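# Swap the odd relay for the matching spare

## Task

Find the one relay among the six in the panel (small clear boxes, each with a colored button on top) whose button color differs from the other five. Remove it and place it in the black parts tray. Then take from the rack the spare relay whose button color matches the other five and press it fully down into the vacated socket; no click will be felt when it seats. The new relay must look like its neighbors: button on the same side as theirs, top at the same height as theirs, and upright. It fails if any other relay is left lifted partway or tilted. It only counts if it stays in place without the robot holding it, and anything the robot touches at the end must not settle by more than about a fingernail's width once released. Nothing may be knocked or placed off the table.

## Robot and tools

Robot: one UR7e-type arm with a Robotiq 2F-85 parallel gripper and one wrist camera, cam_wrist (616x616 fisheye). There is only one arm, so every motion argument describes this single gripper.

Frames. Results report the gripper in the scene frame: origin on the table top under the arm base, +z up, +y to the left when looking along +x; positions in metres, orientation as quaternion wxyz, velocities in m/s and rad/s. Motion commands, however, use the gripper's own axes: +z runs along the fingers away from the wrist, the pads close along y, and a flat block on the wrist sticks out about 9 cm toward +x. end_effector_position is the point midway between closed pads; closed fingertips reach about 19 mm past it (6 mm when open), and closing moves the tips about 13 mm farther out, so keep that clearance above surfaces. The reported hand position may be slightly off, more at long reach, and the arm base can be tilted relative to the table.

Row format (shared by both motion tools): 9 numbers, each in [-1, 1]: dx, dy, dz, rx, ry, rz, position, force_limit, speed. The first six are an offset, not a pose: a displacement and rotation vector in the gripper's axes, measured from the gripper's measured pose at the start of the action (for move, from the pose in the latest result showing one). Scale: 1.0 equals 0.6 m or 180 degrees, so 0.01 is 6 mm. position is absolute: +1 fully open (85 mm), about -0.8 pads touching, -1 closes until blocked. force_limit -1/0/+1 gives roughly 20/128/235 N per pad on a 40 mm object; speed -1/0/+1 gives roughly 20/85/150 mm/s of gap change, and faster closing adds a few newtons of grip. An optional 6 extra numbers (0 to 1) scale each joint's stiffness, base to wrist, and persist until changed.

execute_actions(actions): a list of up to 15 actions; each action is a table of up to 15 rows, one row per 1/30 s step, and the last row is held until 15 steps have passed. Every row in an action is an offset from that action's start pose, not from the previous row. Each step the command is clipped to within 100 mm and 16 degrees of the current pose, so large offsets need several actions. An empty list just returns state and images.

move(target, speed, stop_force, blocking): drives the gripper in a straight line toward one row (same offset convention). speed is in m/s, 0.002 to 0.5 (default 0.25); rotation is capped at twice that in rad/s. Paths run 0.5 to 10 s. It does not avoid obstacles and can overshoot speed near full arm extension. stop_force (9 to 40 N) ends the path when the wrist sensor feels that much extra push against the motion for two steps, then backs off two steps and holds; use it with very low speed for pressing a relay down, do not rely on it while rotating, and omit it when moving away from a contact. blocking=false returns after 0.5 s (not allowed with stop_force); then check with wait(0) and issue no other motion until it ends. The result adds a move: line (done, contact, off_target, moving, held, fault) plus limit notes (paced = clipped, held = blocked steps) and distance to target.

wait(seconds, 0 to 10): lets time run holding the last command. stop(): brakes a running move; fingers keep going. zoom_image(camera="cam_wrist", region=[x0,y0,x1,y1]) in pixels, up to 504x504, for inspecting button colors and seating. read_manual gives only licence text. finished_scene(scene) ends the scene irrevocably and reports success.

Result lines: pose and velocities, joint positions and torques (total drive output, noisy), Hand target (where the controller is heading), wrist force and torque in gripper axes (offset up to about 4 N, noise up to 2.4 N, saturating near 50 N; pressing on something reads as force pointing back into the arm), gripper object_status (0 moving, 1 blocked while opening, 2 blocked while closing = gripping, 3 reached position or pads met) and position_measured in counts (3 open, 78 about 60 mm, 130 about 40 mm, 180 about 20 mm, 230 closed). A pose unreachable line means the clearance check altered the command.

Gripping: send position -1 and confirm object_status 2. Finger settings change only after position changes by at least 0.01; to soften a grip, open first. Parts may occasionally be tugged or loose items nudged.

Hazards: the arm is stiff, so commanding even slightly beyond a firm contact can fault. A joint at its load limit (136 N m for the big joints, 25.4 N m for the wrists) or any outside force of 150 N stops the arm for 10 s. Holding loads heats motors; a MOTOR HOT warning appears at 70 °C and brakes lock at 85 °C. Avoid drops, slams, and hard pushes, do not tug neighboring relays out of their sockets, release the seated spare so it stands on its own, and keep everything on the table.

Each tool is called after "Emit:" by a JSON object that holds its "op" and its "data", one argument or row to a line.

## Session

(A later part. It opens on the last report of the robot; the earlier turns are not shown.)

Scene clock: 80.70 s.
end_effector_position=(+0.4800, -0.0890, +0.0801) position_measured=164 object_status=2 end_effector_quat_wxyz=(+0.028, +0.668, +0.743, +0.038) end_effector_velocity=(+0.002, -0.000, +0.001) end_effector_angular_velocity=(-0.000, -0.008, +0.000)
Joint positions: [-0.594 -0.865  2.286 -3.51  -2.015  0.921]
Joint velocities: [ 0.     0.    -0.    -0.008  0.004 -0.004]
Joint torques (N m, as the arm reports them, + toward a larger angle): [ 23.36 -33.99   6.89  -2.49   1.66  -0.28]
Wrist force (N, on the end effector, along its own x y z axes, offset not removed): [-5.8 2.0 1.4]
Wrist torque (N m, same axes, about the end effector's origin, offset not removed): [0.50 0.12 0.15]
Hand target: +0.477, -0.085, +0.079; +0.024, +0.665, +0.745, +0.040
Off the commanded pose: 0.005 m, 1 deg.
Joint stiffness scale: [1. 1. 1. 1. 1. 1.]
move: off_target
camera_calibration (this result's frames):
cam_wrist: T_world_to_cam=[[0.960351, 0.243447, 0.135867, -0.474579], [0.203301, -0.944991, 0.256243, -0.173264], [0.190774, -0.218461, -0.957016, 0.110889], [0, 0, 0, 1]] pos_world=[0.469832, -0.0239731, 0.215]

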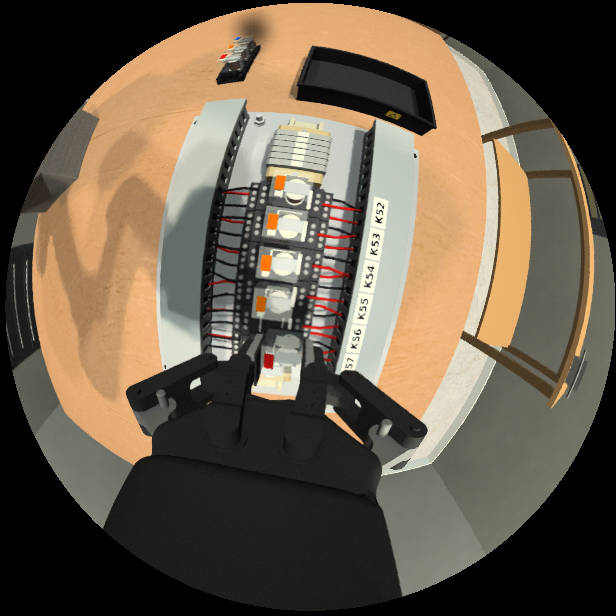

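Emit:
{"op": "move", "data": {
  "target": [0.004,0,-0.085,0.03,-0.003,0,-1,-0.5,-0.6],
  "speed": 0.1
}}

Emit:
{"op": "move", "data": {
  "target": [0.515,0.1,0,0,0,0,-1,-0.5,-0.6]
}}

Emit:
{"op": "move", "data": {
  "target": [0,0,0.11,0,0,0,-1,-0.5,-0.6],
  "speed": 0.1
}}

Scene clock: 89.53 s.
end_effector_position=(+0.4739, -0.0878, +0.1300) position_measured=164 object_status=2 end_effector_quat_wxyz=(-0.001, +0.668, +0.744, -0.000) end_effector_velocity=(-0.001, +0.001, -0.001) end_effector_angular_velocity=(+0.002, +0.006, +0.000)
Joint positions: [-0.505 -1.018  2.29  -3.233 -2.114  1.052]
Joint velocities: [ 0.     0.    -0.001  0.008 -0.001  0.004]
Joint torques (N m, as the arm reports them, + toward a larger angle): [ 24.07 -36.19  -2.39  -1.82  -0.37   0.21]
Wrist force (N, on the end effector, along its own x y z axes, offset not removed): [-0.1 0.2 -0.2]
Wrist torque (N m, same axes, about the end effector's origin, offset not removed): [0.09 -0.06 -0.09]
Hand target: +0.475, -0.088, +0.131; +0.000, +0.668, +0.744, +0.000
Off the commanded pose: 0.001 m, 0 deg.
Joint stiffness scale: [1. 1. 1. 1. 1. 1.]
move: done
camera_calibration (this result's frames):
cam_wrist: T_world_to_cam=[[0.968759, 0.244722, 0.0402047, -0.467207], [0.227018, -0.940322, 0.253491, -0.194166], [0.09984, -0.236444, -0.966502, 0.202834], [0, 0, 0, 1]] pos_world=[0.47644, -0.0202841, 0.264043]

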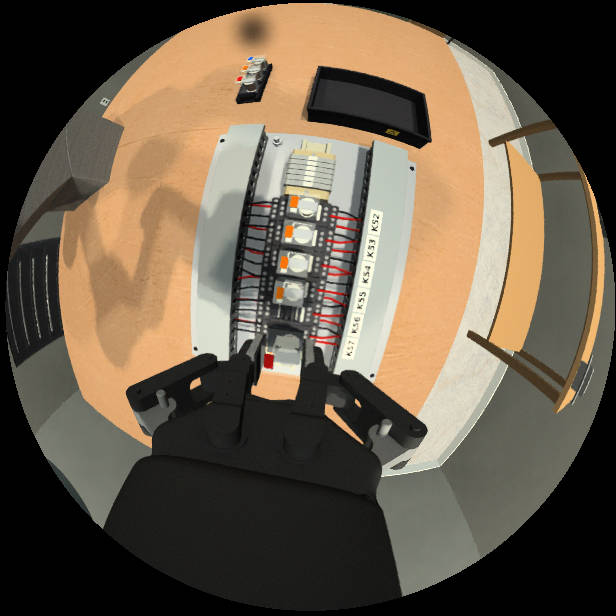

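Scene clock: 91.33 s.
end_effector_position=(+0.4984, +0.2254, +0.1298) position_measured=164 object_status=2 end_effector_quat_wxyz=(-0.001, +0.668, +0.745, -0.000) end_effector_velocity=(-0.002, -0.000, -0.001) end_effector_angular_velocity=(-0.006, +0.013, -0.005)
Joint positions: [ 0.027 -0.561  1.934 -2.965 -2.226  1.686]
Joint velocities: [-0.    -0.001 -0.004  0.022 -0.002  0.016]
Joint torques (N m, as the arm reports them, + toward a larger angle): [ 28.89 -39.03  -9.92  -1.48  -0.55   0.45]
Wrist force (N, on the end effector, along its own x y z axes, offset not removed): [-0.6 -0.4 0.3]
Wrist torque (N m, same axes, about the end effector's origin, offset not removed): [0.04 0.18 0.02]
Hand target: +0.500, +0.226, +0.130; -0.001, +0.668, +0.744, -0.000
Off the commanded pose: 0.002 m, 0 deg.
Joint stiffness scale: [1. 1. 1. 1. 1. 1.]
move: done
camera_calibration (this result's frames):
cam_wrist: T_world_to_cam=[[0.96824, 0.246974, 0.0389381, -0.567682], [0.22961, -0.93997, 0.252458, 0.0936042], [0.0989511, -0.235499, -0.966824, 0.274549], [0, 0, 0, 1]] pos_world=[0.500992, 0.292844, 0.263914]

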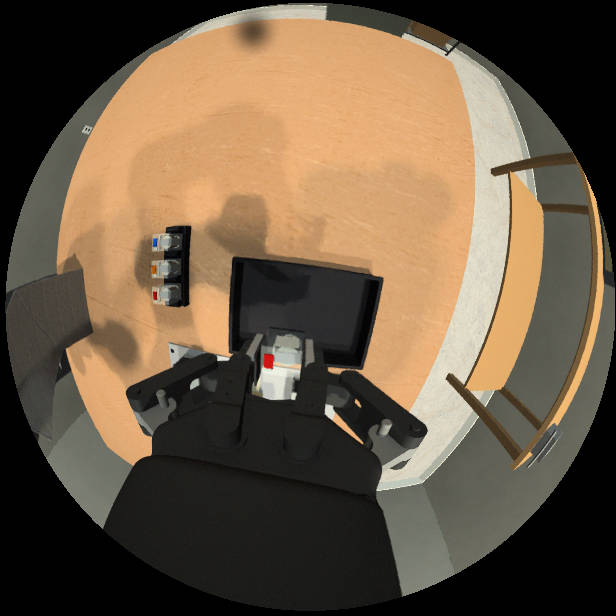

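Scene clock: 92.50 s.
end_effector_position=(+0.4950, +0.2260, +0.0640) position_measured=164 object_status=2 end_effector_quat_wxyz=(-0.002, +0.666, +0.746, -0.002) end_effector_velocity=(+0.001, +0.001, +0.001) end_effector_angular_velocity=(+0.001, -0.005, +0.001)
Joint positions: [-0.046 -0.421  1.89  -3.113 -2.223  1.592]
Joint velocities: [ 0.002  0.    -0.001 -0.005  0.    -0.003]
Joint torques (N m, as the arm reports them, + toward a larger angle): [ 27.74 -40.21  -6.24  -2.5    0.34  -0.48]
Wrist force (N, on the end effector, along its own x y z axes, offset not removed): [-4.5 0.3 -1.6]
Wrist torque (N m, same axes, about the end effector's origin, offset not removed): [0.20 0.57 -0.03]
Hand target: +0.498, +0.226, +0.064; -0.001, +0.668, +0.745, -0.000
Off the commanded pose: 0.003 m, 0 deg.
Joint stiffness scale: [1. 1. 1. 1. 1. 1.]
move: done
camera_calibration (this result's frames):
cam_wrist: T_world_to_cam=[[0.967337, 0.251026, 0.0352941, -0.562186], [0.234375, -0.93871, 0.252768, 0.108893], [0.0965822, -0.236239, -0.966883, 0.212748], [0, 0, 0, 1]] pos_world=[0.497754, 0.293602, 0.198019]

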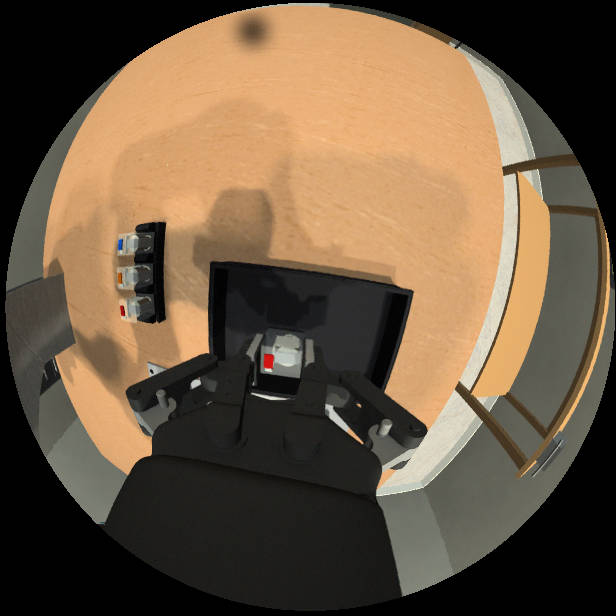

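Emit:
{"op": "move", "data": {
  "target": [0,0.008,0.04,-0.002,0,0,-1,-0.5,-0.6],
  "speed": 0.02,
  "stop_force": 9
}}

Emit:
{"op": "execute_actions", "data": {
  "actions": [
    [[0,0,0,0,0,0,0.05,-0.5,0]]
  ]
}}

Emit:
{"op": "move", "data": {
  "target": [0,0,-0.085,0,0,0,0.05,-0.5,0],
  "speed": 0.15
}}

Emit:
{"op": "move", "data": {
  "target": [0.057,-0.265,0,0,0,0,0.05,-0.5,0]
}}

Emit:
{"op": "zoom_image", "data": {
  "camera": "cam_wrist",
  "region": [210,250,360,400]
}}

Scene clock: 101.83 s.
end_effector_position=(+0.4969, +0.2272, +0.0409) position_measured=164 object_status=2 end_effector_quat_wxyz=(-0.001, +0.665, +0.747, -0.001) end_effector_velocity=(+0.002, -0.000, +0.000) end_effector_angular_velocity=(+0.000, -0.005, -0.001)
Joint positions: [-0.071 -0.369  1.861 -3.16  -2.222  1.553]
Joint velocities: [-0.     0.001 -0.002 -0.005 -0.    -0.003]
Joint torques (N m, as the arm reports them, + toward a larger angle): [ 27.94 -39.8   -6.23  -2.5    0.45  -0.12]
Wrist force (N, on the end effector, along its own x y z axes, offset not removed): [-0.2 0.2 -0.9]
Wrist torque (N m, same axes, about the end effector's origin, offset not removed): [-0.07 0.09 0.04]
Hand target: +0.500, +0.227, +0.040; -0.000, +0.666, +0.746, +0.000
Off the commanded pose: 0.003 m, 0 deg.
Joint stiffness scale: [1. 1. 1. 1. 1. 1.]
move: done
camera_calibration (this result's frames):
cam_wrist: T_world_to_cam=[[0.966146, 0.255023, 0.0390603, -0.563976], [0.237257, -0.937712, 0.253782, 0.113683], [0.101347, -0.235923, -0.966472, 0.18804], [0, 0, 0, 1]] pos_world=[0.498853, 0.294792, 0.174914]

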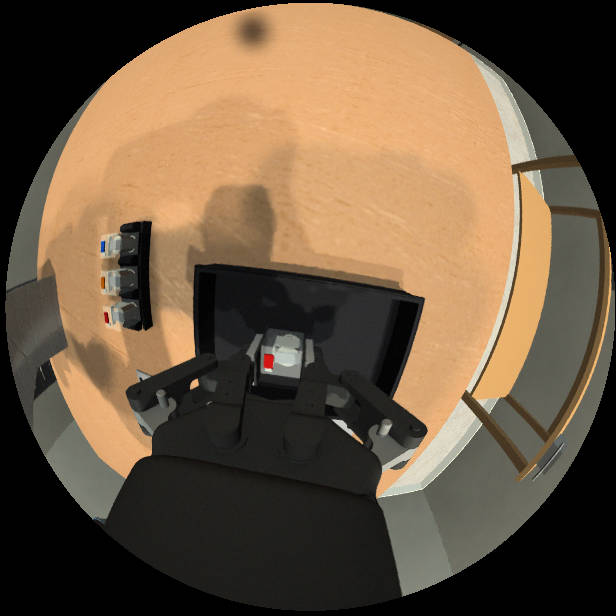

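Scene clock: 102.33 s.
end_effector_position=(+0.4970, +0.2272, +0.0409) position_measured=123 object_status=0 end_effector_quat_wxyz=(-0.001, +0.665, +0.747, -0.001) end_effector_velocity=(-0.000, +0.001, +0.000) end_effector_angular_velocity=(-0.000, +0.000, +0.002)
Joint positions: [-0.071 -0.369  1.861 -3.16  -2.222  1.553]
Joint velocities: [ 0.001  0.001 -0.     0.001 -0.    -0.   ]
Joint torques (N m, as the arm reports them, + toward a larger angle): [ 29.73 -40.64  -2.38  -1.97   0.07   0.26]
Wrist force (N, on the end effector, along its own x y z axes, offset not removed): [0.5 1.7 -1.2]
Wrist torque (N m, same axes, about the end effector's origin, offset not removed): [0.37 -0.18 0.02]
Hand target: +0.497, +0.227, +0.041; -0.001, +0.665, +0.747, -0.001
Off the commanded pose: 0.000 m, 0 deg.
Joint stiffness scale: [1. 1. 1. 1. 1. 1.]
camera_calibration (this result's frames):
cam_wrist: T_world_to_cam=[[0.966141, 0.255022, 0.0391868, -0.564026], [0.237225, -0.937716, 0.253796, 0.113681], [0.10147, -0.235907, -0.966464, 0.187982], [0, 0, 0, 1]] pos_world=[0.498886, 0.294786, 0.174928]

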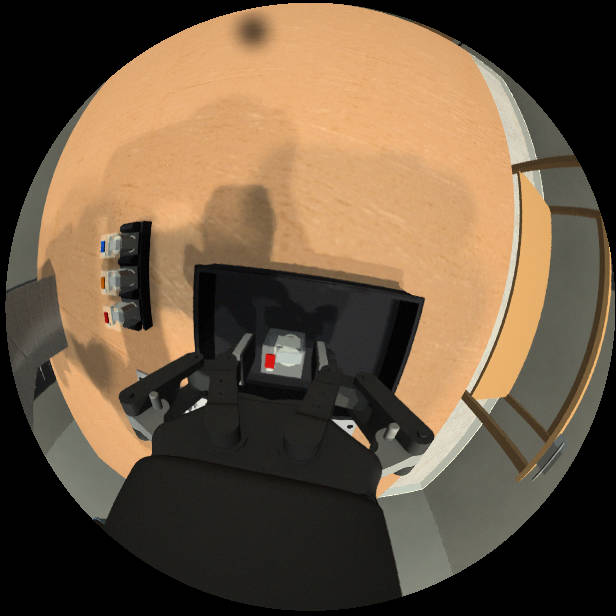

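Scene clock: 103.30 s.
end_effector_position=(+0.5004, +0.2267, +0.0919) position_measured=123 object_status=3 end_effector_quat_wxyz=(+0.000, +0.666, +0.746, +0.001) end_effector_velocity=(-0.000, +0.000, +0.000) end_effector_angular_velocity=(+0.000, +0.003, -0.000)
Joint positions: [-0.015 -0.478  1.905 -3.056 -2.226  1.626]
Joint velocities: [ 0.001 -0.001 -0.001  0.007  0.001  0.004]
Joint torques (N m, as the arm reports them, + toward a larger angle): [ 30.71 -40.48  -0.77  -1.88  -0.41   0.41]
Wrist force (N, on the end effector, along its own x y z axes, offset not removed): [1.6 0.9 -2.3]
Wrist torque (N m, same axes, about the end effector's origin, offset not removed): [0.14 -0.27 0.01]
Hand target: +0.497, +0.227, +0.092; -0.001, +0.665, +0.747, -0.001
Off the commanded pose: 0.003 m, 0 deg.
Joint stiffness scale: [1. 1. 1. 1. 1. 1.]
move: done
camera_calibration (this result's frames):
cam_wrist: T_world_to_cam=[[0.967052, 0.250914, 0.043051, -0.569088], [0.232365, -0.939039, 0.253402, 0.102245], [0.104009, -0.235049, -0.966403, 0.235331], [0, 0, 0, 1]] pos_world=[0.502103, 0.294119, 0.226015]

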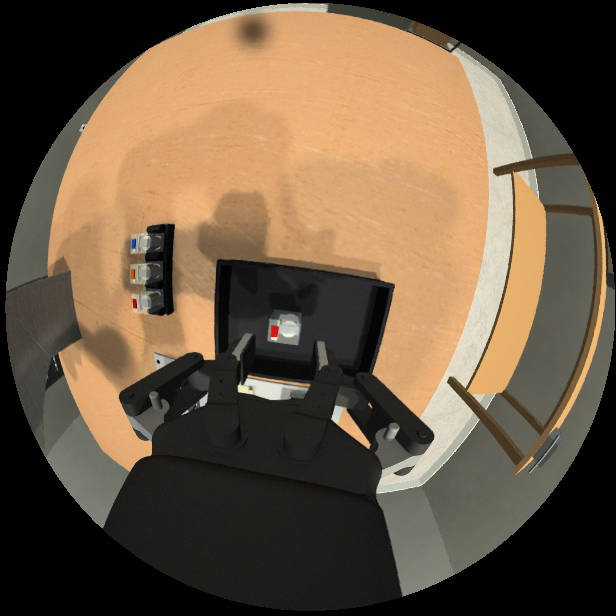

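Scene clock: 104.60 s.
end_effector_position=(+0.3413, +0.2425, +0.0914) position_measured=123 object_status=3 end_effector_quat_wxyz=(+0.000, +0.667, +0.745, +0.002) end_effector_velocity=(+0.002, +0.000, +0.001) end_effector_angular_velocity=(+0.002, -0.008, -0.005)
Joint positions: [ 0.071 -0.38   2.212 -3.396 -2.227  1.737]
Joint velocities: [ 0.001 -0.001  0.001 -0.009 -0.     0.   ]
Joint torques (N m, as the arm reports them, + toward a larger angle): [ 26.1  -33.58   4.3   -2.54  -0.14   0.49]
Wrist force (N, on the end effector, along its own x y z axes, offset not removed): [0.6 -0.2 -2.8]
Wrist torque (N m, same axes, about the end effector's origin, offset not removed): [-0.09 -0.18 0.00]
Hand target: +0.339, +0.243, +0.092; +0.000, +0.666, +0.746, +0.001
Off the commanded pose: 0.003 m, 0 deg.
Joint stiffness scale: [1. 1. 1. 1. 1. 1.]
move: done
camera_calibration (this result's frames):
cam_wrist: T_world_to_cam=[[0.967876, 0.247453, 0.0445343, -0.418751], [0.228682, -0.940014, 0.253137, 0.155732], [0.104502, -0.234821, -0.966405, 0.254898], [0, 0, 0, 1]] pos_world=[0.343048, 0.309867, 0.225561]

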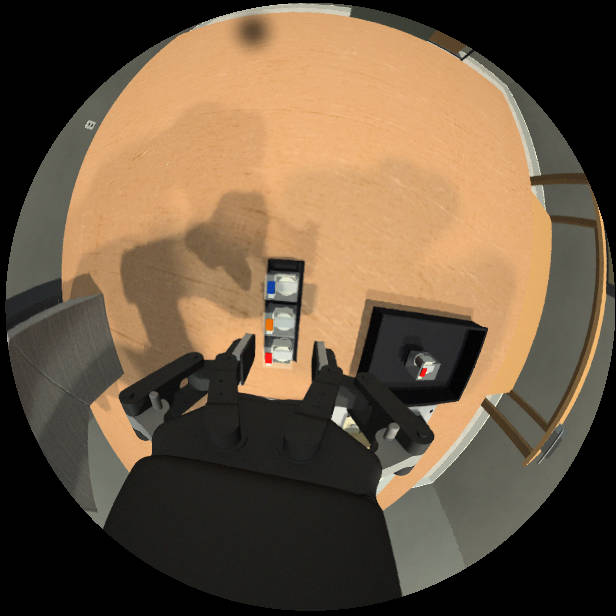

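Region (210, 250, 360, 400) of cam_wrist's 616x616 image, scaled by 3.360, with more detail than that image has.

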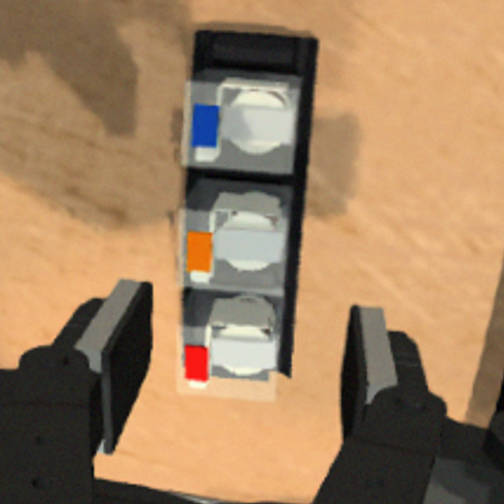

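Emit:
{"op": "move", "data": {
  "target": [0.013,-0.011,0.038,0,0,-0.019,0.05,-0.5,0],
  "speed": 0.05
}}

Emit:
{"op": "zoom_image", "data": {
  "camera": "cam_wrist",
  "region": [210,250,360,400]
}}

Scene clock: 109.17 s.
end_effector_position=(+0.3310, +0.2495, +0.0695) position_measured=123 object_status=3 end_effector_quat_wxyz=(-0.000, +0.643, +0.766, +0.001) end_effector_velocity=(+0.002, +0.000, +0.001) end_effector_angular_velocity=(+0.003, -0.008, +0.006)
Joint positions: [ 0.056 -0.306  2.191 -3.458 -2.227  1.656]
Joint velocities: [ 0.     0.     0.    -0.011  0.001 -0.012]
Joint torques (N m, as the arm reports them, + toward a larger angle): [ 21.71 -33.66  -1.77  -2.46  -0.03   0.16]
Wrist force (N, on the end effector, along its own x y z axes, offset not removed): [-1.1 0.8 -2.6]
Wrist torque (N m, same axes, about the end effector's origin, offset not removed): [0.10 0.17 0.03]
Hand target: +0.334, +0.250, +0.069; +0.000, +0.645, +0.764, +0.002
Off the commanded pose: 0.003 m, 0 deg.
Joint stiffness scale: [1. 1. 1. 1. 1. 1.]
move: done
camera_calibration (this result's frames):
cam_wrist: T_world_to_cam=[[0.950278, 0.308612, 0.0416007, -0.418809], [0.288767, -0.923305, 0.253222, 0.146136], [0.116557, -0.228618, -0.966513, 0.230926], [0, 0, 0, 1]] pos_world=[0.32887, 0.316971, 0.203611]

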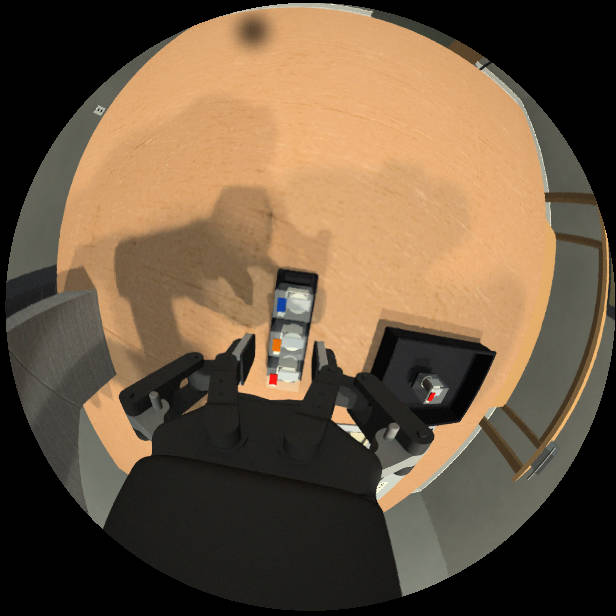

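Region (210, 250, 360, 400) of cam_wrist's 616x616 image, scaled by 3.360, with more detail than that image has.

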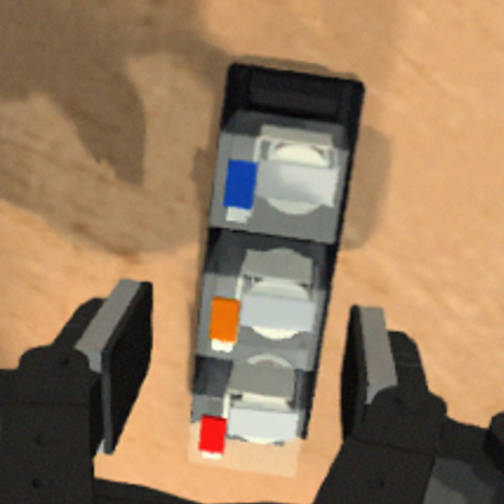

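Emit:
{"op": "move", "data": {
  "target": [0,0.008,0.041,0,0,0,0.05,-0.5,0],
  "speed": 0.04
}}

Emit:
{"op": "execute_actions", "data": {
  "actions": [
    [[0,0,0,0,0,0,-1,-0.3,-0.6]],
    [[0,0,0,0,0,0,-1,-0.3,-0.6]]
  ]
}}

Emit:
{"op": "move", "data": {
  "target": [0,-0.004,-0.025,0,0,0,-1,-0.3,-0.6],
  "speed": 0.03
}}

Emit:
{"op": "zoom_image", "data": {
  "camera": "cam_wrist",
  "region": [210,250,360,400]
}}

Scene clock: 114.73 s.
end_effector_position=(+0.3332, +0.2502, +0.0459) position_measured=123 object_status=3 end_effector_quat_wxyz=(-0.001, +0.642, +0.767, -0.001) end_effector_velocity=(+0.003, -0.000, +0.001) end_effector_angular_velocity=(+0.002, -0.008, +0.000)
Joint positions: [ 0.019 -0.247  2.155 -3.506 -2.227  1.607]
Joint velocities: [-0.    -0.002 -0.001 -0.007  0.    -0.007]
Joint torques (N m, as the arm reports them, + toward a larger angle): [ 22.21 -32.83  -0.37  -2.36   0.36  -0.02]
Wrist force (N, on the end effector, along its own x y z axes, offset not removed): [-0.1 1.3 -2.0]
Wrist torque (N m, same axes, about the end effector's origin, offset not removed): [0.39 0.16 0.14]
Hand target: +0.336, +0.250, +0.045; -0.000, +0.643, +0.766, +0.001
Off the commanded pose: 0.003 m, 0 deg.
Joint stiffness scale: [1. 1. 1. 1. 1. 1.]
move: done
camera_calibration (this result's frames):
cam_wrist: T_world_to_cam=[[0.94915, 0.312403, 0.0389584, -0.420526], [0.293017, -0.921871, 0.253564, 0.150254], [0.115129, -0.229255, -0.966534, 0.208676], [0, 0, 0, 1]] pos_world=[0.331091, 0.317728, 0.179977]

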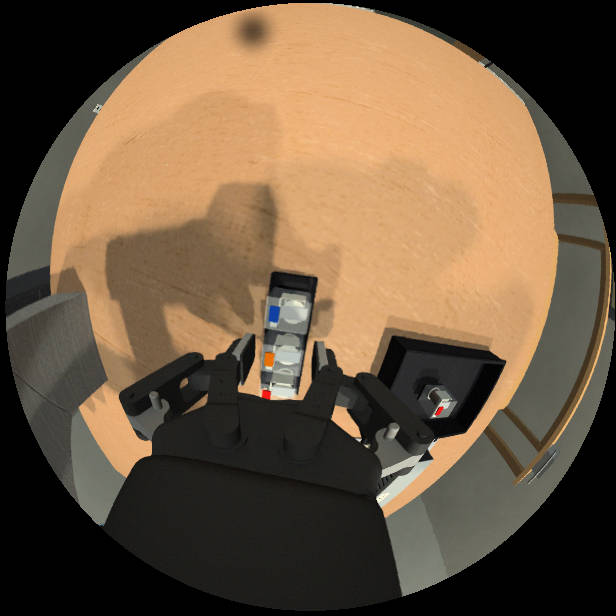

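Scene clock: 115.73 s.
end_effector_position=(+0.3334, +0.2502, +0.0461) position_measured=165 object_status=2 end_effector_quat_wxyz=(-0.001, +0.642, +0.767, -0.000) end_effector_velocity=(+0.000, +0.000, -0.000) end_effector_angular_velocity=(+0.001, +0.001, -0.001)
Joint positions: [ 0.019 -0.247  2.155 -3.506 -2.227  1.607]
Joint velocities: [-0.001  0.001 -0.001  0.     0.001  0.   ]
Joint torques (N m, as the arm reports them, + toward a larger angle): [ 24.62 -34.02   3.61  -2.1    0.     0.18]
Wrist force (N, on the end effector, along its own x y z axes, offset not removed): [-0.5 -1.1 -11.2]
Wrist torque (N m, same axes, about the end effector's origin, offset not removed): [0.62 0.05 0.03]
Hand target: +0.333, +0.250, +0.046; -0.001, +0.642, +0.767, -0.000
Off the commanded pose: 0.000 m, 0 deg.
Joint stiffness scale: [1. 1. 1. 1. 1. 1.]
camera_calibration (this result's frames):
cam_wrist: T_world_to_cam=[[0.949142, 0.312359, 0.0395117, -0.420775], [0.292841, -0.921914, 0.253611, 0.150213], [0.115644, -0.229142, -0.966499, 0.208598], [0, 0, 0, 1]] pos_world=[0.331264, 0.317715, 0.18014]

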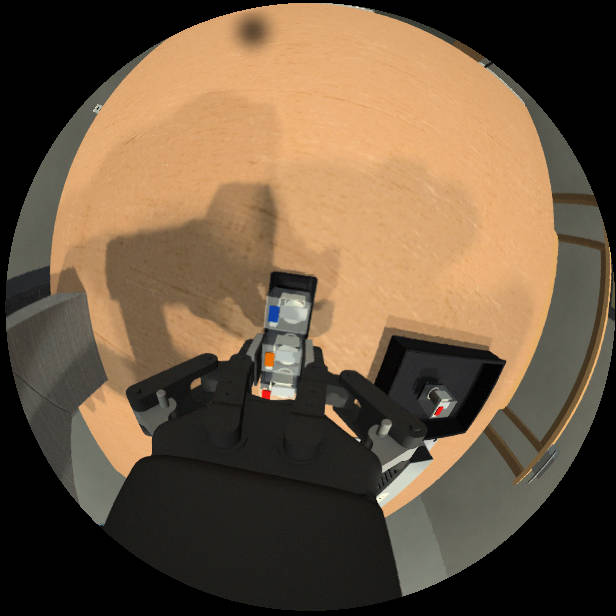

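Scene clock: 116.57 s.
end_effector_position=(+0.3337, +0.2500, +0.0601) position_measured=165 object_status=2 end_effector_quat_wxyz=(-0.000, +0.643, +0.766, +0.001) end_effector_velocity=(-0.001, +0.000, -0.000) end_effector_angular_velocity=(-0.001, +0.006, -0.003)
Joint positions: [ 0.041 -0.283  2.174 -3.476 -2.227  1.636]
Joint velocities: [ 0.    -0.001 -0.001  0.01   0.001  0.008]
Joint torques (N m, as the arm reports them, + toward a larger angle): [ 26.64 -35.19   5.95  -1.91  -0.26   0.44]
Wrist force (N, on the end effector, along its own x y z axes, offset not removed): [-1.8 1.5 0.6]
Wrist torque (N m, same axes, about the end effector's origin, offset not removed): [0.33 0.22 0.10]
Hand target: +0.331, +0.250, +0.061; -0.001, +0.642, +0.767, -0.000
Off the commanded pose: 0.003 m, 0 deg.
Joint stiffness scale: [1. 1. 1. 1. 1. 1.]
move: done
camera_calibration (this result's frames):
cam_wrist: T_world_to_cam=[[0.950288, 0.308503, 0.0421718, -0.421088], [0.288512, -0.923343, 0.253375, 0.148214], [0.117106, -0.228612, -0.966449, 0.221405], [0, 0, 0, 1]] pos_world=[0.331466, 0.317375, 0.194181]

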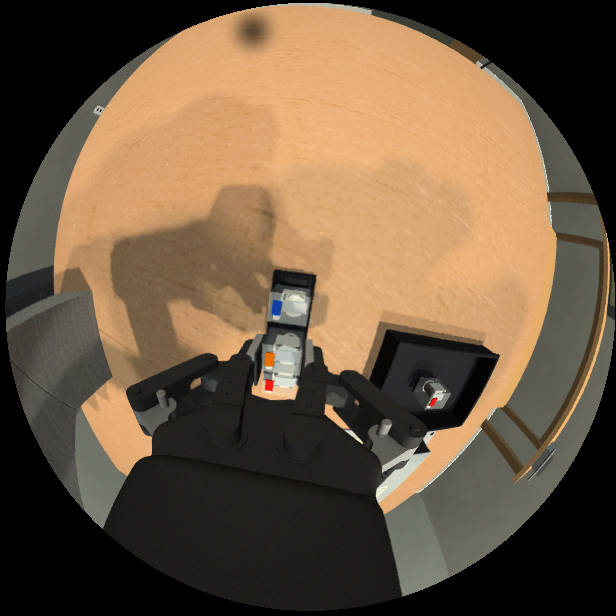

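Region (210, 250, 360, 400) of cam_wrist's 616x616 image, scaled by 3.360, with more detail than that image has.

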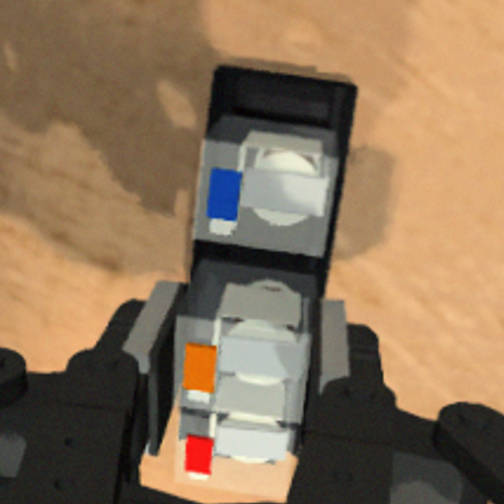

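Emit:
{"op": "move", "data": {
  "target": [0,-0.005,-0.105,0,0,0.022,-1,-0.3,-0.6],
  "speed": 0.12
}}

Emit:
{"op": "move", "data": {
  "target": [-0.585,0.178,0,0,0,0,-1,-0.3,-0.6]
}}

Emit:
{"op": "zoom_image", "data": {
  "camera": "cam_wrist",
  "region": [210,250,360,400]
}}

Scene clock: 122.23 s.
end_effector_position=(+0.3333, +0.2494, +0.1224) position_measured=165 object_status=2 end_effector_quat_wxyz=(+0.001, +0.671, +0.742, +0.002) end_effector_velocity=(-0.001, +0.000, -0.001) end_effector_angular_velocity=(-0.002, +0.005, -0.001)
Joint positions: [ 0.138 -0.453  2.241 -3.301 -2.226  1.83 ]
Joint velocities: [-0.    -0.    -0.002  0.009  0.     0.005]
Joint torques (N m, as the arm reports them, + toward a larger angle): [ 24.89 -34.86   2.85  -1.56   0.41   0.68]
Wrist force (N, on the end effector, along its own x y z axes, offset not removed): [3.3 -0.4 -1.8]
Wrist torque (N m, same axes, about the end effector's origin, offset not removed): [-0.15 -0.50 0.10]
Hand target: +0.331, +0.249, +0.123; -0.000, +0.669, +0.743, +0.001
Off the commanded pose: 0.003 m, 0 deg.
Joint stiffness scale: [1. 1. 1. 1. 1. 1.]
move: done
camera_calibration (this result's frames):
cam_wrist: T_world_to_cam=[[0.97011, 0.238562, 0.0444464, -0.412603], [0.220015, -0.941946, 0.253636, 0.15943], [0.102374, -0.236276, -0.966278, 0.288328], [0, 0, 0, 1]] pos_world=[0.335676, 0.31673, 0.256506]

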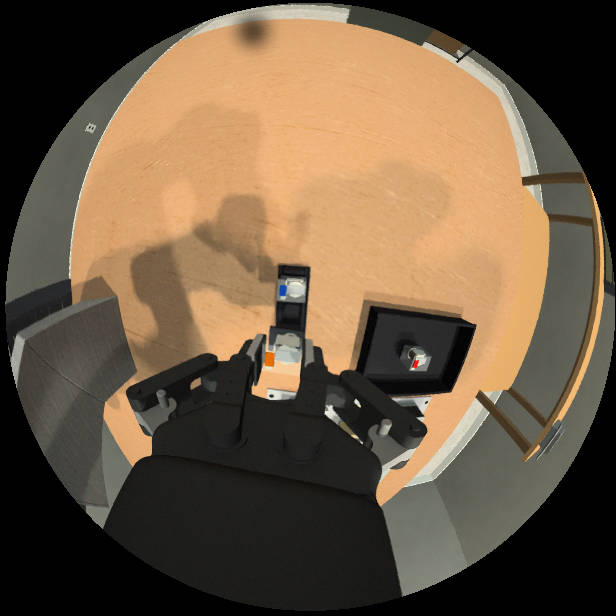

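Scene clock: 124.33 s.
end_effector_position=(+0.4728, -0.0875, +0.1229) position_measured=165 object_status=2 end_effector_quat_wxyz=(-0.000, +0.670, +0.742, +0.001) end_effector_velocity=(-0.000, +0.002, -0.001) end_effector_angular_velocity=(+0.005, +0.004, +0.007)
Joint positions: [-0.515 -0.998  2.29  -3.26  -2.108  1.045]
Joint velocities: [ 0.     0.    -0.002  0.008  0.003 -0.003]
Joint torques (N m, as the arm reports them, + toward a larger angle): [ 20.86 -35.07  -4.99  -1.89   0.51  -0.2 ]
Wrist force (N, on the end effector, along its own x y z axes, offset not removed): [0.0 0.6 1.3]
Wrist torque (N m, same axes, about the end effector's origin, offset not removed): [0.19 -0.07 0.04]
Hand target: +0.475, -0.089, +0.122; +0.001, +0.671, +0.742, +0.002
Off the commanded pose: 0.003 m, 0 deg.
Joint stiffness scale: [1. 1. 1. 1. 1. 1.]
move: done
camera_calibration (this result's frames):
cam_wrist: T_world_to_cam=[[0.969644, 0.2407, 0.0430584, -0.467014], [0.222495, -0.941552, 0.252934, -0.189715], [0.101423, -0.235676, -0.966525, 0.195455], [0, 0, 0, 1]] pos_world=[0.475225, -0.0201522, 0.257006]

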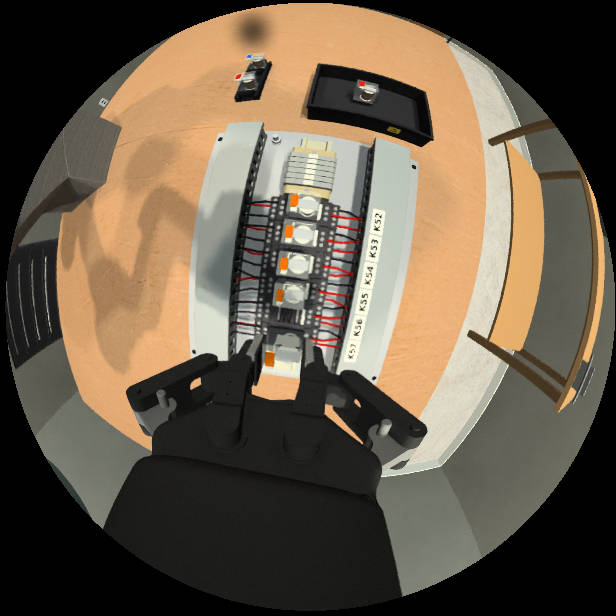

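Region (210, 250, 360, 400) of cam_wrist's 616x616 image, scaled by 3.360, with more detail than that image has.

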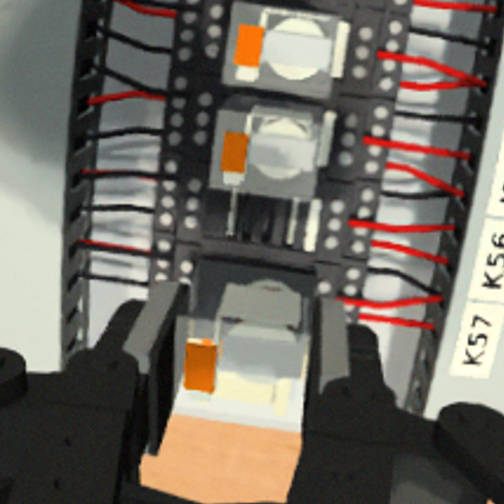

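Emit:
{"op": "move", "data": {
  "target": [0.002,0.002,0.066,0,0,0.008,-1,-0.3,-0.6],
  "speed": 0.04,
  "stop_force": 10
}}

Emit:
{"op": "zoom_image", "data": {
  "camera": "cam_wrist",
  "region": [210,250,360,400]
}}

Scene clock: 131.60 s.
end_effector_position=(+0.4716, -0.0840, +0.0841) position_measured=165 object_status=2 end_effector_quat_wxyz=(-0.002, +0.678, +0.735, +0.001) end_effector_velocity=(+0.003, -0.002, +0.001) end_effector_angular_velocity=(-0.002, -0.010, -0.004)
Joint positions: [-0.556 -0.891  2.26  -3.355 -2.092  1.025]
Joint velocities: [ 0.    -0.001 -0.002 -0.008  0.002 -0.002]
Joint torques (N m, as the arm reports them, + toward a larger angle): [ 20.94 -35.97  -2.75  -2.51   0.4   -0.06]
Wrist force (N, on the end effector, along its own x y z axes, offset not removed): [-1.1 2.2 -1.7]
Wrist torque (N m, same axes, about the end effector's origin, offset not removed): [0.44 0.27 0.21]
Hand target: +0.474, -0.086, +0.083; -0.000, +0.679, +0.734, +0.001
Off the commanded pose: 0.003 m, 0 deg.
Joint stiffness scale: [1. 1. 1. 1. 1. 1.]
move: done
camera_calibration (this result's frames):
cam_wrist: T_world_to_cam=[[0.974648, 0.220085, 0.0402941, -0.468861], [0.203361, -0.946476, 0.250655, -0.167556], [0.0933027, -0.236106, -0.967238, 0.162814], [0, 0, 0, 1]] pos_world=[0.475858, -0.0169576, 0.218371]

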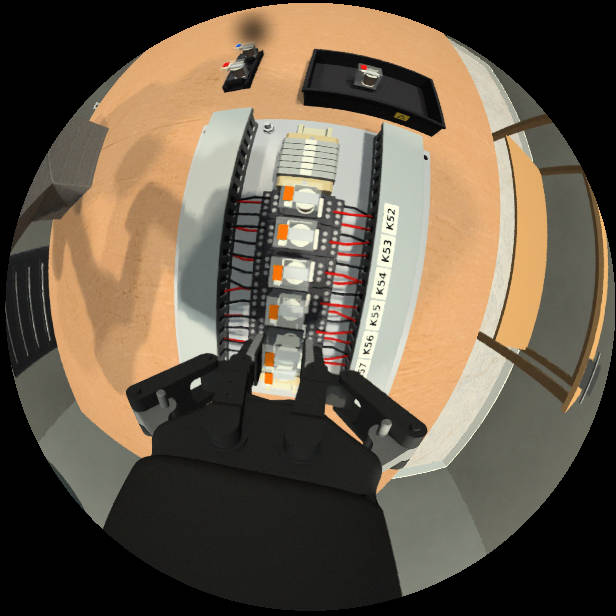

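Region (210, 250, 360, 400) of cam_wrist's 616x616 image, scaled by 3.360, with more detail than that image has.

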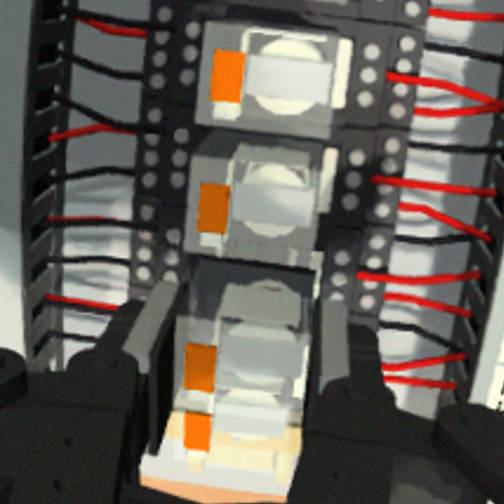

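Emit:
{"op": "move", "data": {
  "target": [-0.005,0.001,0.017,-0.001,-0.002,-0.003,-1,-0.3,-0.6],
  "speed": 0.015,
  "stop_force": 10
}}

Emit:
{"op": "zoom_image", "data": {
  "camera": "cam_wrist",
  "region": [210,250,360,400]
}}

Scene clock: 136.73 s.
end_effector_position=(+0.4703, -0.0849, +0.0750) position_measured=165 object_status=2 end_effector_quat_wxyz=(-0.000, +0.673, +0.740, -0.000) end_effector_velocity=(+0.002, -0.002, +0.001) end_effector_angular_velocity=(-0.003, -0.006, +0.001)
Joint positions: [-0.567 -0.865  2.254 -3.385 -2.091  0.999]
Joint velocities: [-0.001 -0.001 -0.001 -0.007  0.    -0.006]
Joint torques (N m, as the arm reports them, + toward a larger angle): [ 21.02 -35.94  -2.85  -2.49   0.46  -0.12]
Wrist force (N, on the end effector, along its own x y z axes, offset not removed): [-1.6 -0.1 1.7]
Wrist torque (N m, same axes, about the end effector's origin, offset not removed): [0.22 0.09 0.01]
Hand target: +0.472, -0.087, +0.074; +0.002, +0.674, +0.738, -0.000
Off the commanded pose: 0.003 m, 0 deg.
Joint stiffness scale: [1. 1. 1. 1. 1. 1.]
move: done
camera_calibration (this result's frames):
cam_wrist: T_world_to_cam=[[0.971689, 0.232805, 0.0402828, -0.464578], [0.215288, -0.942688, 0.254934, -0.171434], [0.097324, -0.239044, -0.966119, 0.151644], [0, 0, 0, 1]] pos_world=[0.473574, -0.017203, 0.208925]

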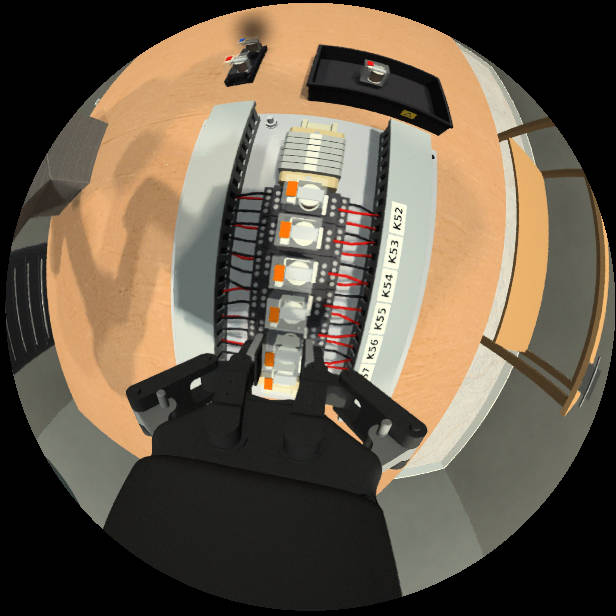

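Region (210, 250, 360, 400) of cam_wrist's 616x616 image, scaled by 3.360, with more detail than that image has.

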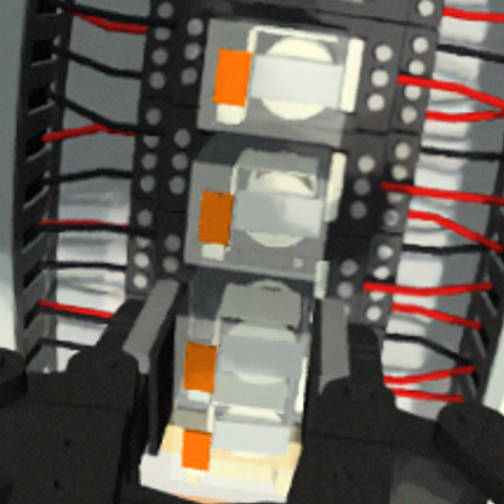

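Aligned.

Emit:
{"op": "move", "data": {
  "target": [-0.003,0.002,0.02,-0.0005,-0.001,0.001,-1,-0.3,-0.6],
  "speed": 0.01
}}

Emit:
{"op": "zoom_image", "data": {
  "camera": "cam_wrist",
  "region": [210,250,360,400]
}}

Scene clock: 142.63 s.
end_effector_position=(+0.4697, -0.0838, +0.0682) position_measured=165 object_status=2 end_effector_quat_wxyz=(+0.002, +0.672, +0.741, -0.000) end_effector_velocity=(+0.000, -0.001, -0.002) end_effector_angular_velocity=(-0.001, -0.001, -0.001)
Joint positions: [-0.573 -0.842  2.25  -3.411 -2.089  0.986]
Joint velocities: [-0.004  0.005 -0.003 -0.005  0.001 -0.003]
Joint torques (N m, as the arm reports them, + toward a larger angle): [ 15.92 -29.16  -5.9   -2.43   1.52  -0.15]
Wrist force (N, on the end effector, along its own x y z axes, offset not removed): [3.6 -10.8 -25.1]
Wrist torque (N m, same axes, about the end effector's origin, offset not removed): [-0.22 -0.45 0.15]
Hand target: +0.472, -0.087, +0.063; +0.002, +0.674, +0.739, -0.001
Off the commanded pose: 0.006 m, 0 deg.
Joint stiffness scale: [1. 1. 1. 1. 1. 1.]
move: off_target
camera_calibration (this result's frames):
cam_wrist: T_world_to_cam=[[0.970619, 0.236743, 0.0430284, -0.463397], [0.218076, -0.941072, 0.258507, -0.16999], [0.101692, -0.241528, -0.965051, 0.143056], [0, 0, 0, 1]] pos_world=[0.472305, -0.0157145, 0.201939]

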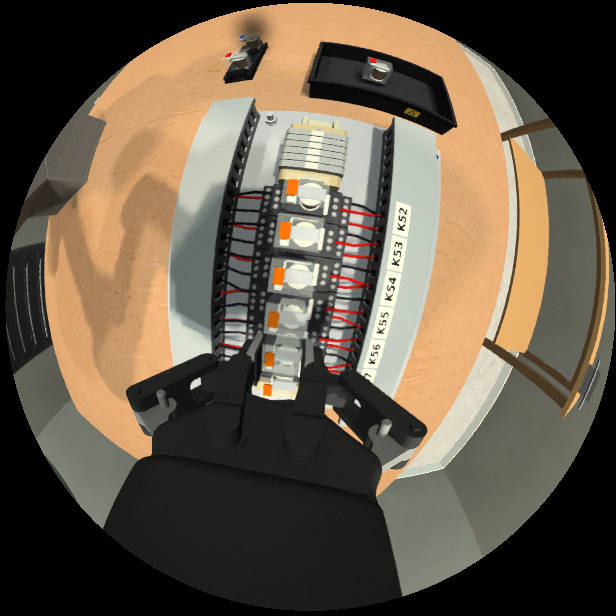

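Region (210, 250, 360, 400) of cam_wrist's 616x616 image, scaled by 3.360, with more detail than that image has.

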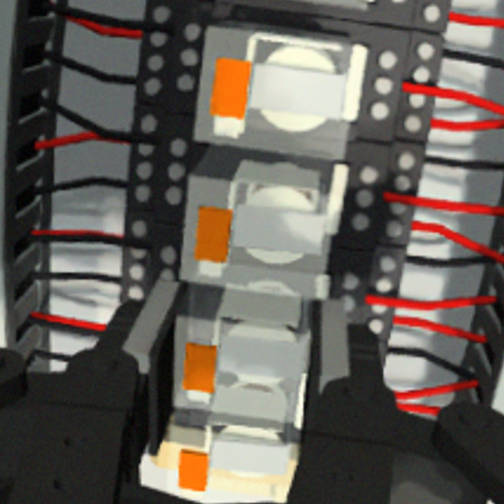

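Emit:
{"op": "move", "data": {
  "target": [-0.004,-0.005,0.024,0.002,0,0.001,-1,-0.3,-0.6],
  "speed": 0.012
}}

Emit:
{"op": "execute_actions", "data": {
  "actions": [
    [[0,0,0,0,0,0,-1,-0.3,-0.6]],
    [[0,0,0,0,0,0,0.05,-0.3,0]]
  ]
}}

Emit:
{"op": "zoom_image", "data": {
  "camera": "cam_wrist",
  "region": [210,250,360,400]
}}

Scene clock: 150.07 s.
end_effector_position=(+0.4698, -0.0838, +0.0666) position_measured=165 object_status=2 end_effector_quat_wxyz=(+0.008, +0.669, +0.743, +0.001) end_effector_velocity=(+0.000, -0.000, +0.001) end_effector_angular_velocity=(-0.002, -0.003, +0.002)
Joint positions: [-0.574 -0.832  2.252 -3.437 -2.089  0.972]
Joint velocities: [ 0.001  0.     0.002 -0.006 -0.001 -0.003]
Joint torques (N m, as the arm reports them, + toward a larger angle): [  5.72 -18.33  -9.    -1.63   2.92  -0.38]
Wrist force (N, on the end effector, along its own x y z axes, offset not removed): [6.1 -21.2 -50.0]
Wrist torque (N m, same axes, about the end effector's origin, offset not removed): [1.43 0.19 0.45]
Hand target: +0.467, -0.086, +0.054; +0.000, +0.673, +0.740, -0.003
Off the commanded pose: 0.013 m, 1 deg.
Joint stiffness scale: [1. 1. 1. 1. 1. 1.]
move: off_target
camera_calibration (this result's frames):
cam_wrist: T_world_to_cam=[[0.968526, 0.243705, 0.0506471, -0.462301], [0.222142, -0.938075, 0.265834, -0.171715], [0.112296, -0.246216, -0.962688, 0.136037], [0, 0, 0, 1]] pos_world=[0.470619, -0.0149215, 0.200023]

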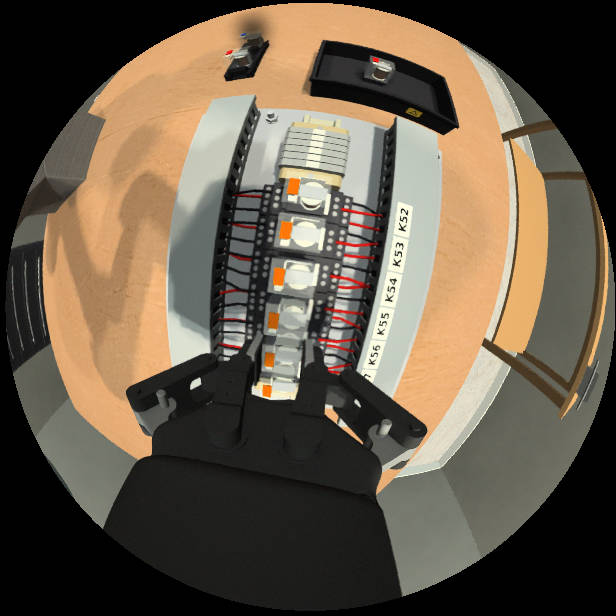

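Scene clock: 151.07 s.
end_effector_position=(+0.4696, -0.0837, +0.0670) position_measured=123 object_status=0 end_effector_quat_wxyz=(+0.008, +0.669, +0.743, +0.001) end_effector_velocity=(+0.000, -0.001, +0.000) end_effector_angular_velocity=(-0.001, -0.001, -0.001)
Joint positions: [-0.574 -0.833  2.253 -3.437 -2.089  0.972]
Joint velocities: [-0.001 -0.002  0.    -0.    -0.     0.   ]
Joint torques (N m, as the arm reports them, + toward a larger angle): [ 23.74 -37.36   2.28  -2.37  -0.03   0.17]
Wrist force (N, on the end effector, along its own x y z axes, offset not removed): [-2.2 1.9 0.9]
Wrist torque (N m, same axes, about the end effector's origin, offset not removed): [0.39 0.44 0.11]
Hand target: +0.470, -0.084, +0.067; +0.008, +0.669, +0.743, +0.001
Off the commanded pose: 0.000 m, 0 deg.
Joint stiffness scale: [1. 1. 1. 1. 1. 1.]
camera_calibration (this result's frames):
cam_wrist: T_world_to_cam=[[0.968419, 0.24412, 0.0507019, -0.462093], [0.222526, -0.937976, 0.265863, -0.171877], [0.11246, -0.246184, -0.962677, 0.13635], [0, 0, 0, 1]] pos_world=[0.470413, -0.0148429, 0.200386]

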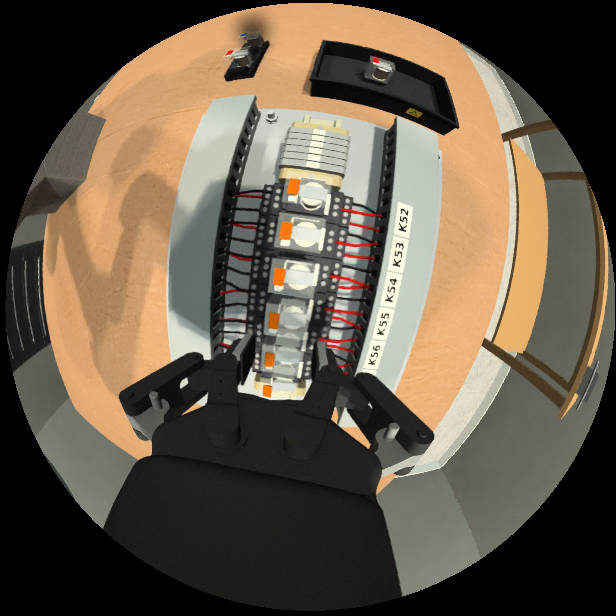

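Region (210, 250, 360, 400) of cam_wrist's 616x616 image, scaled by 3.360, with more detail than that image has.

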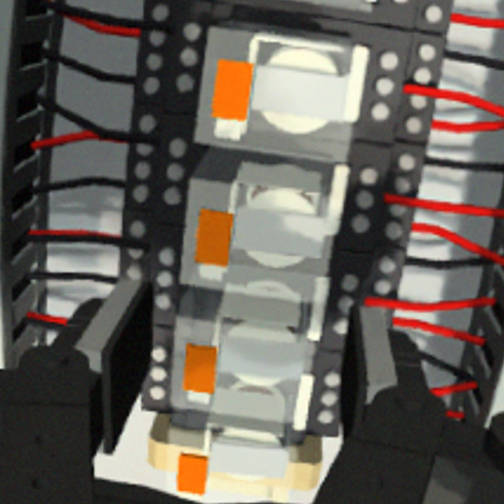

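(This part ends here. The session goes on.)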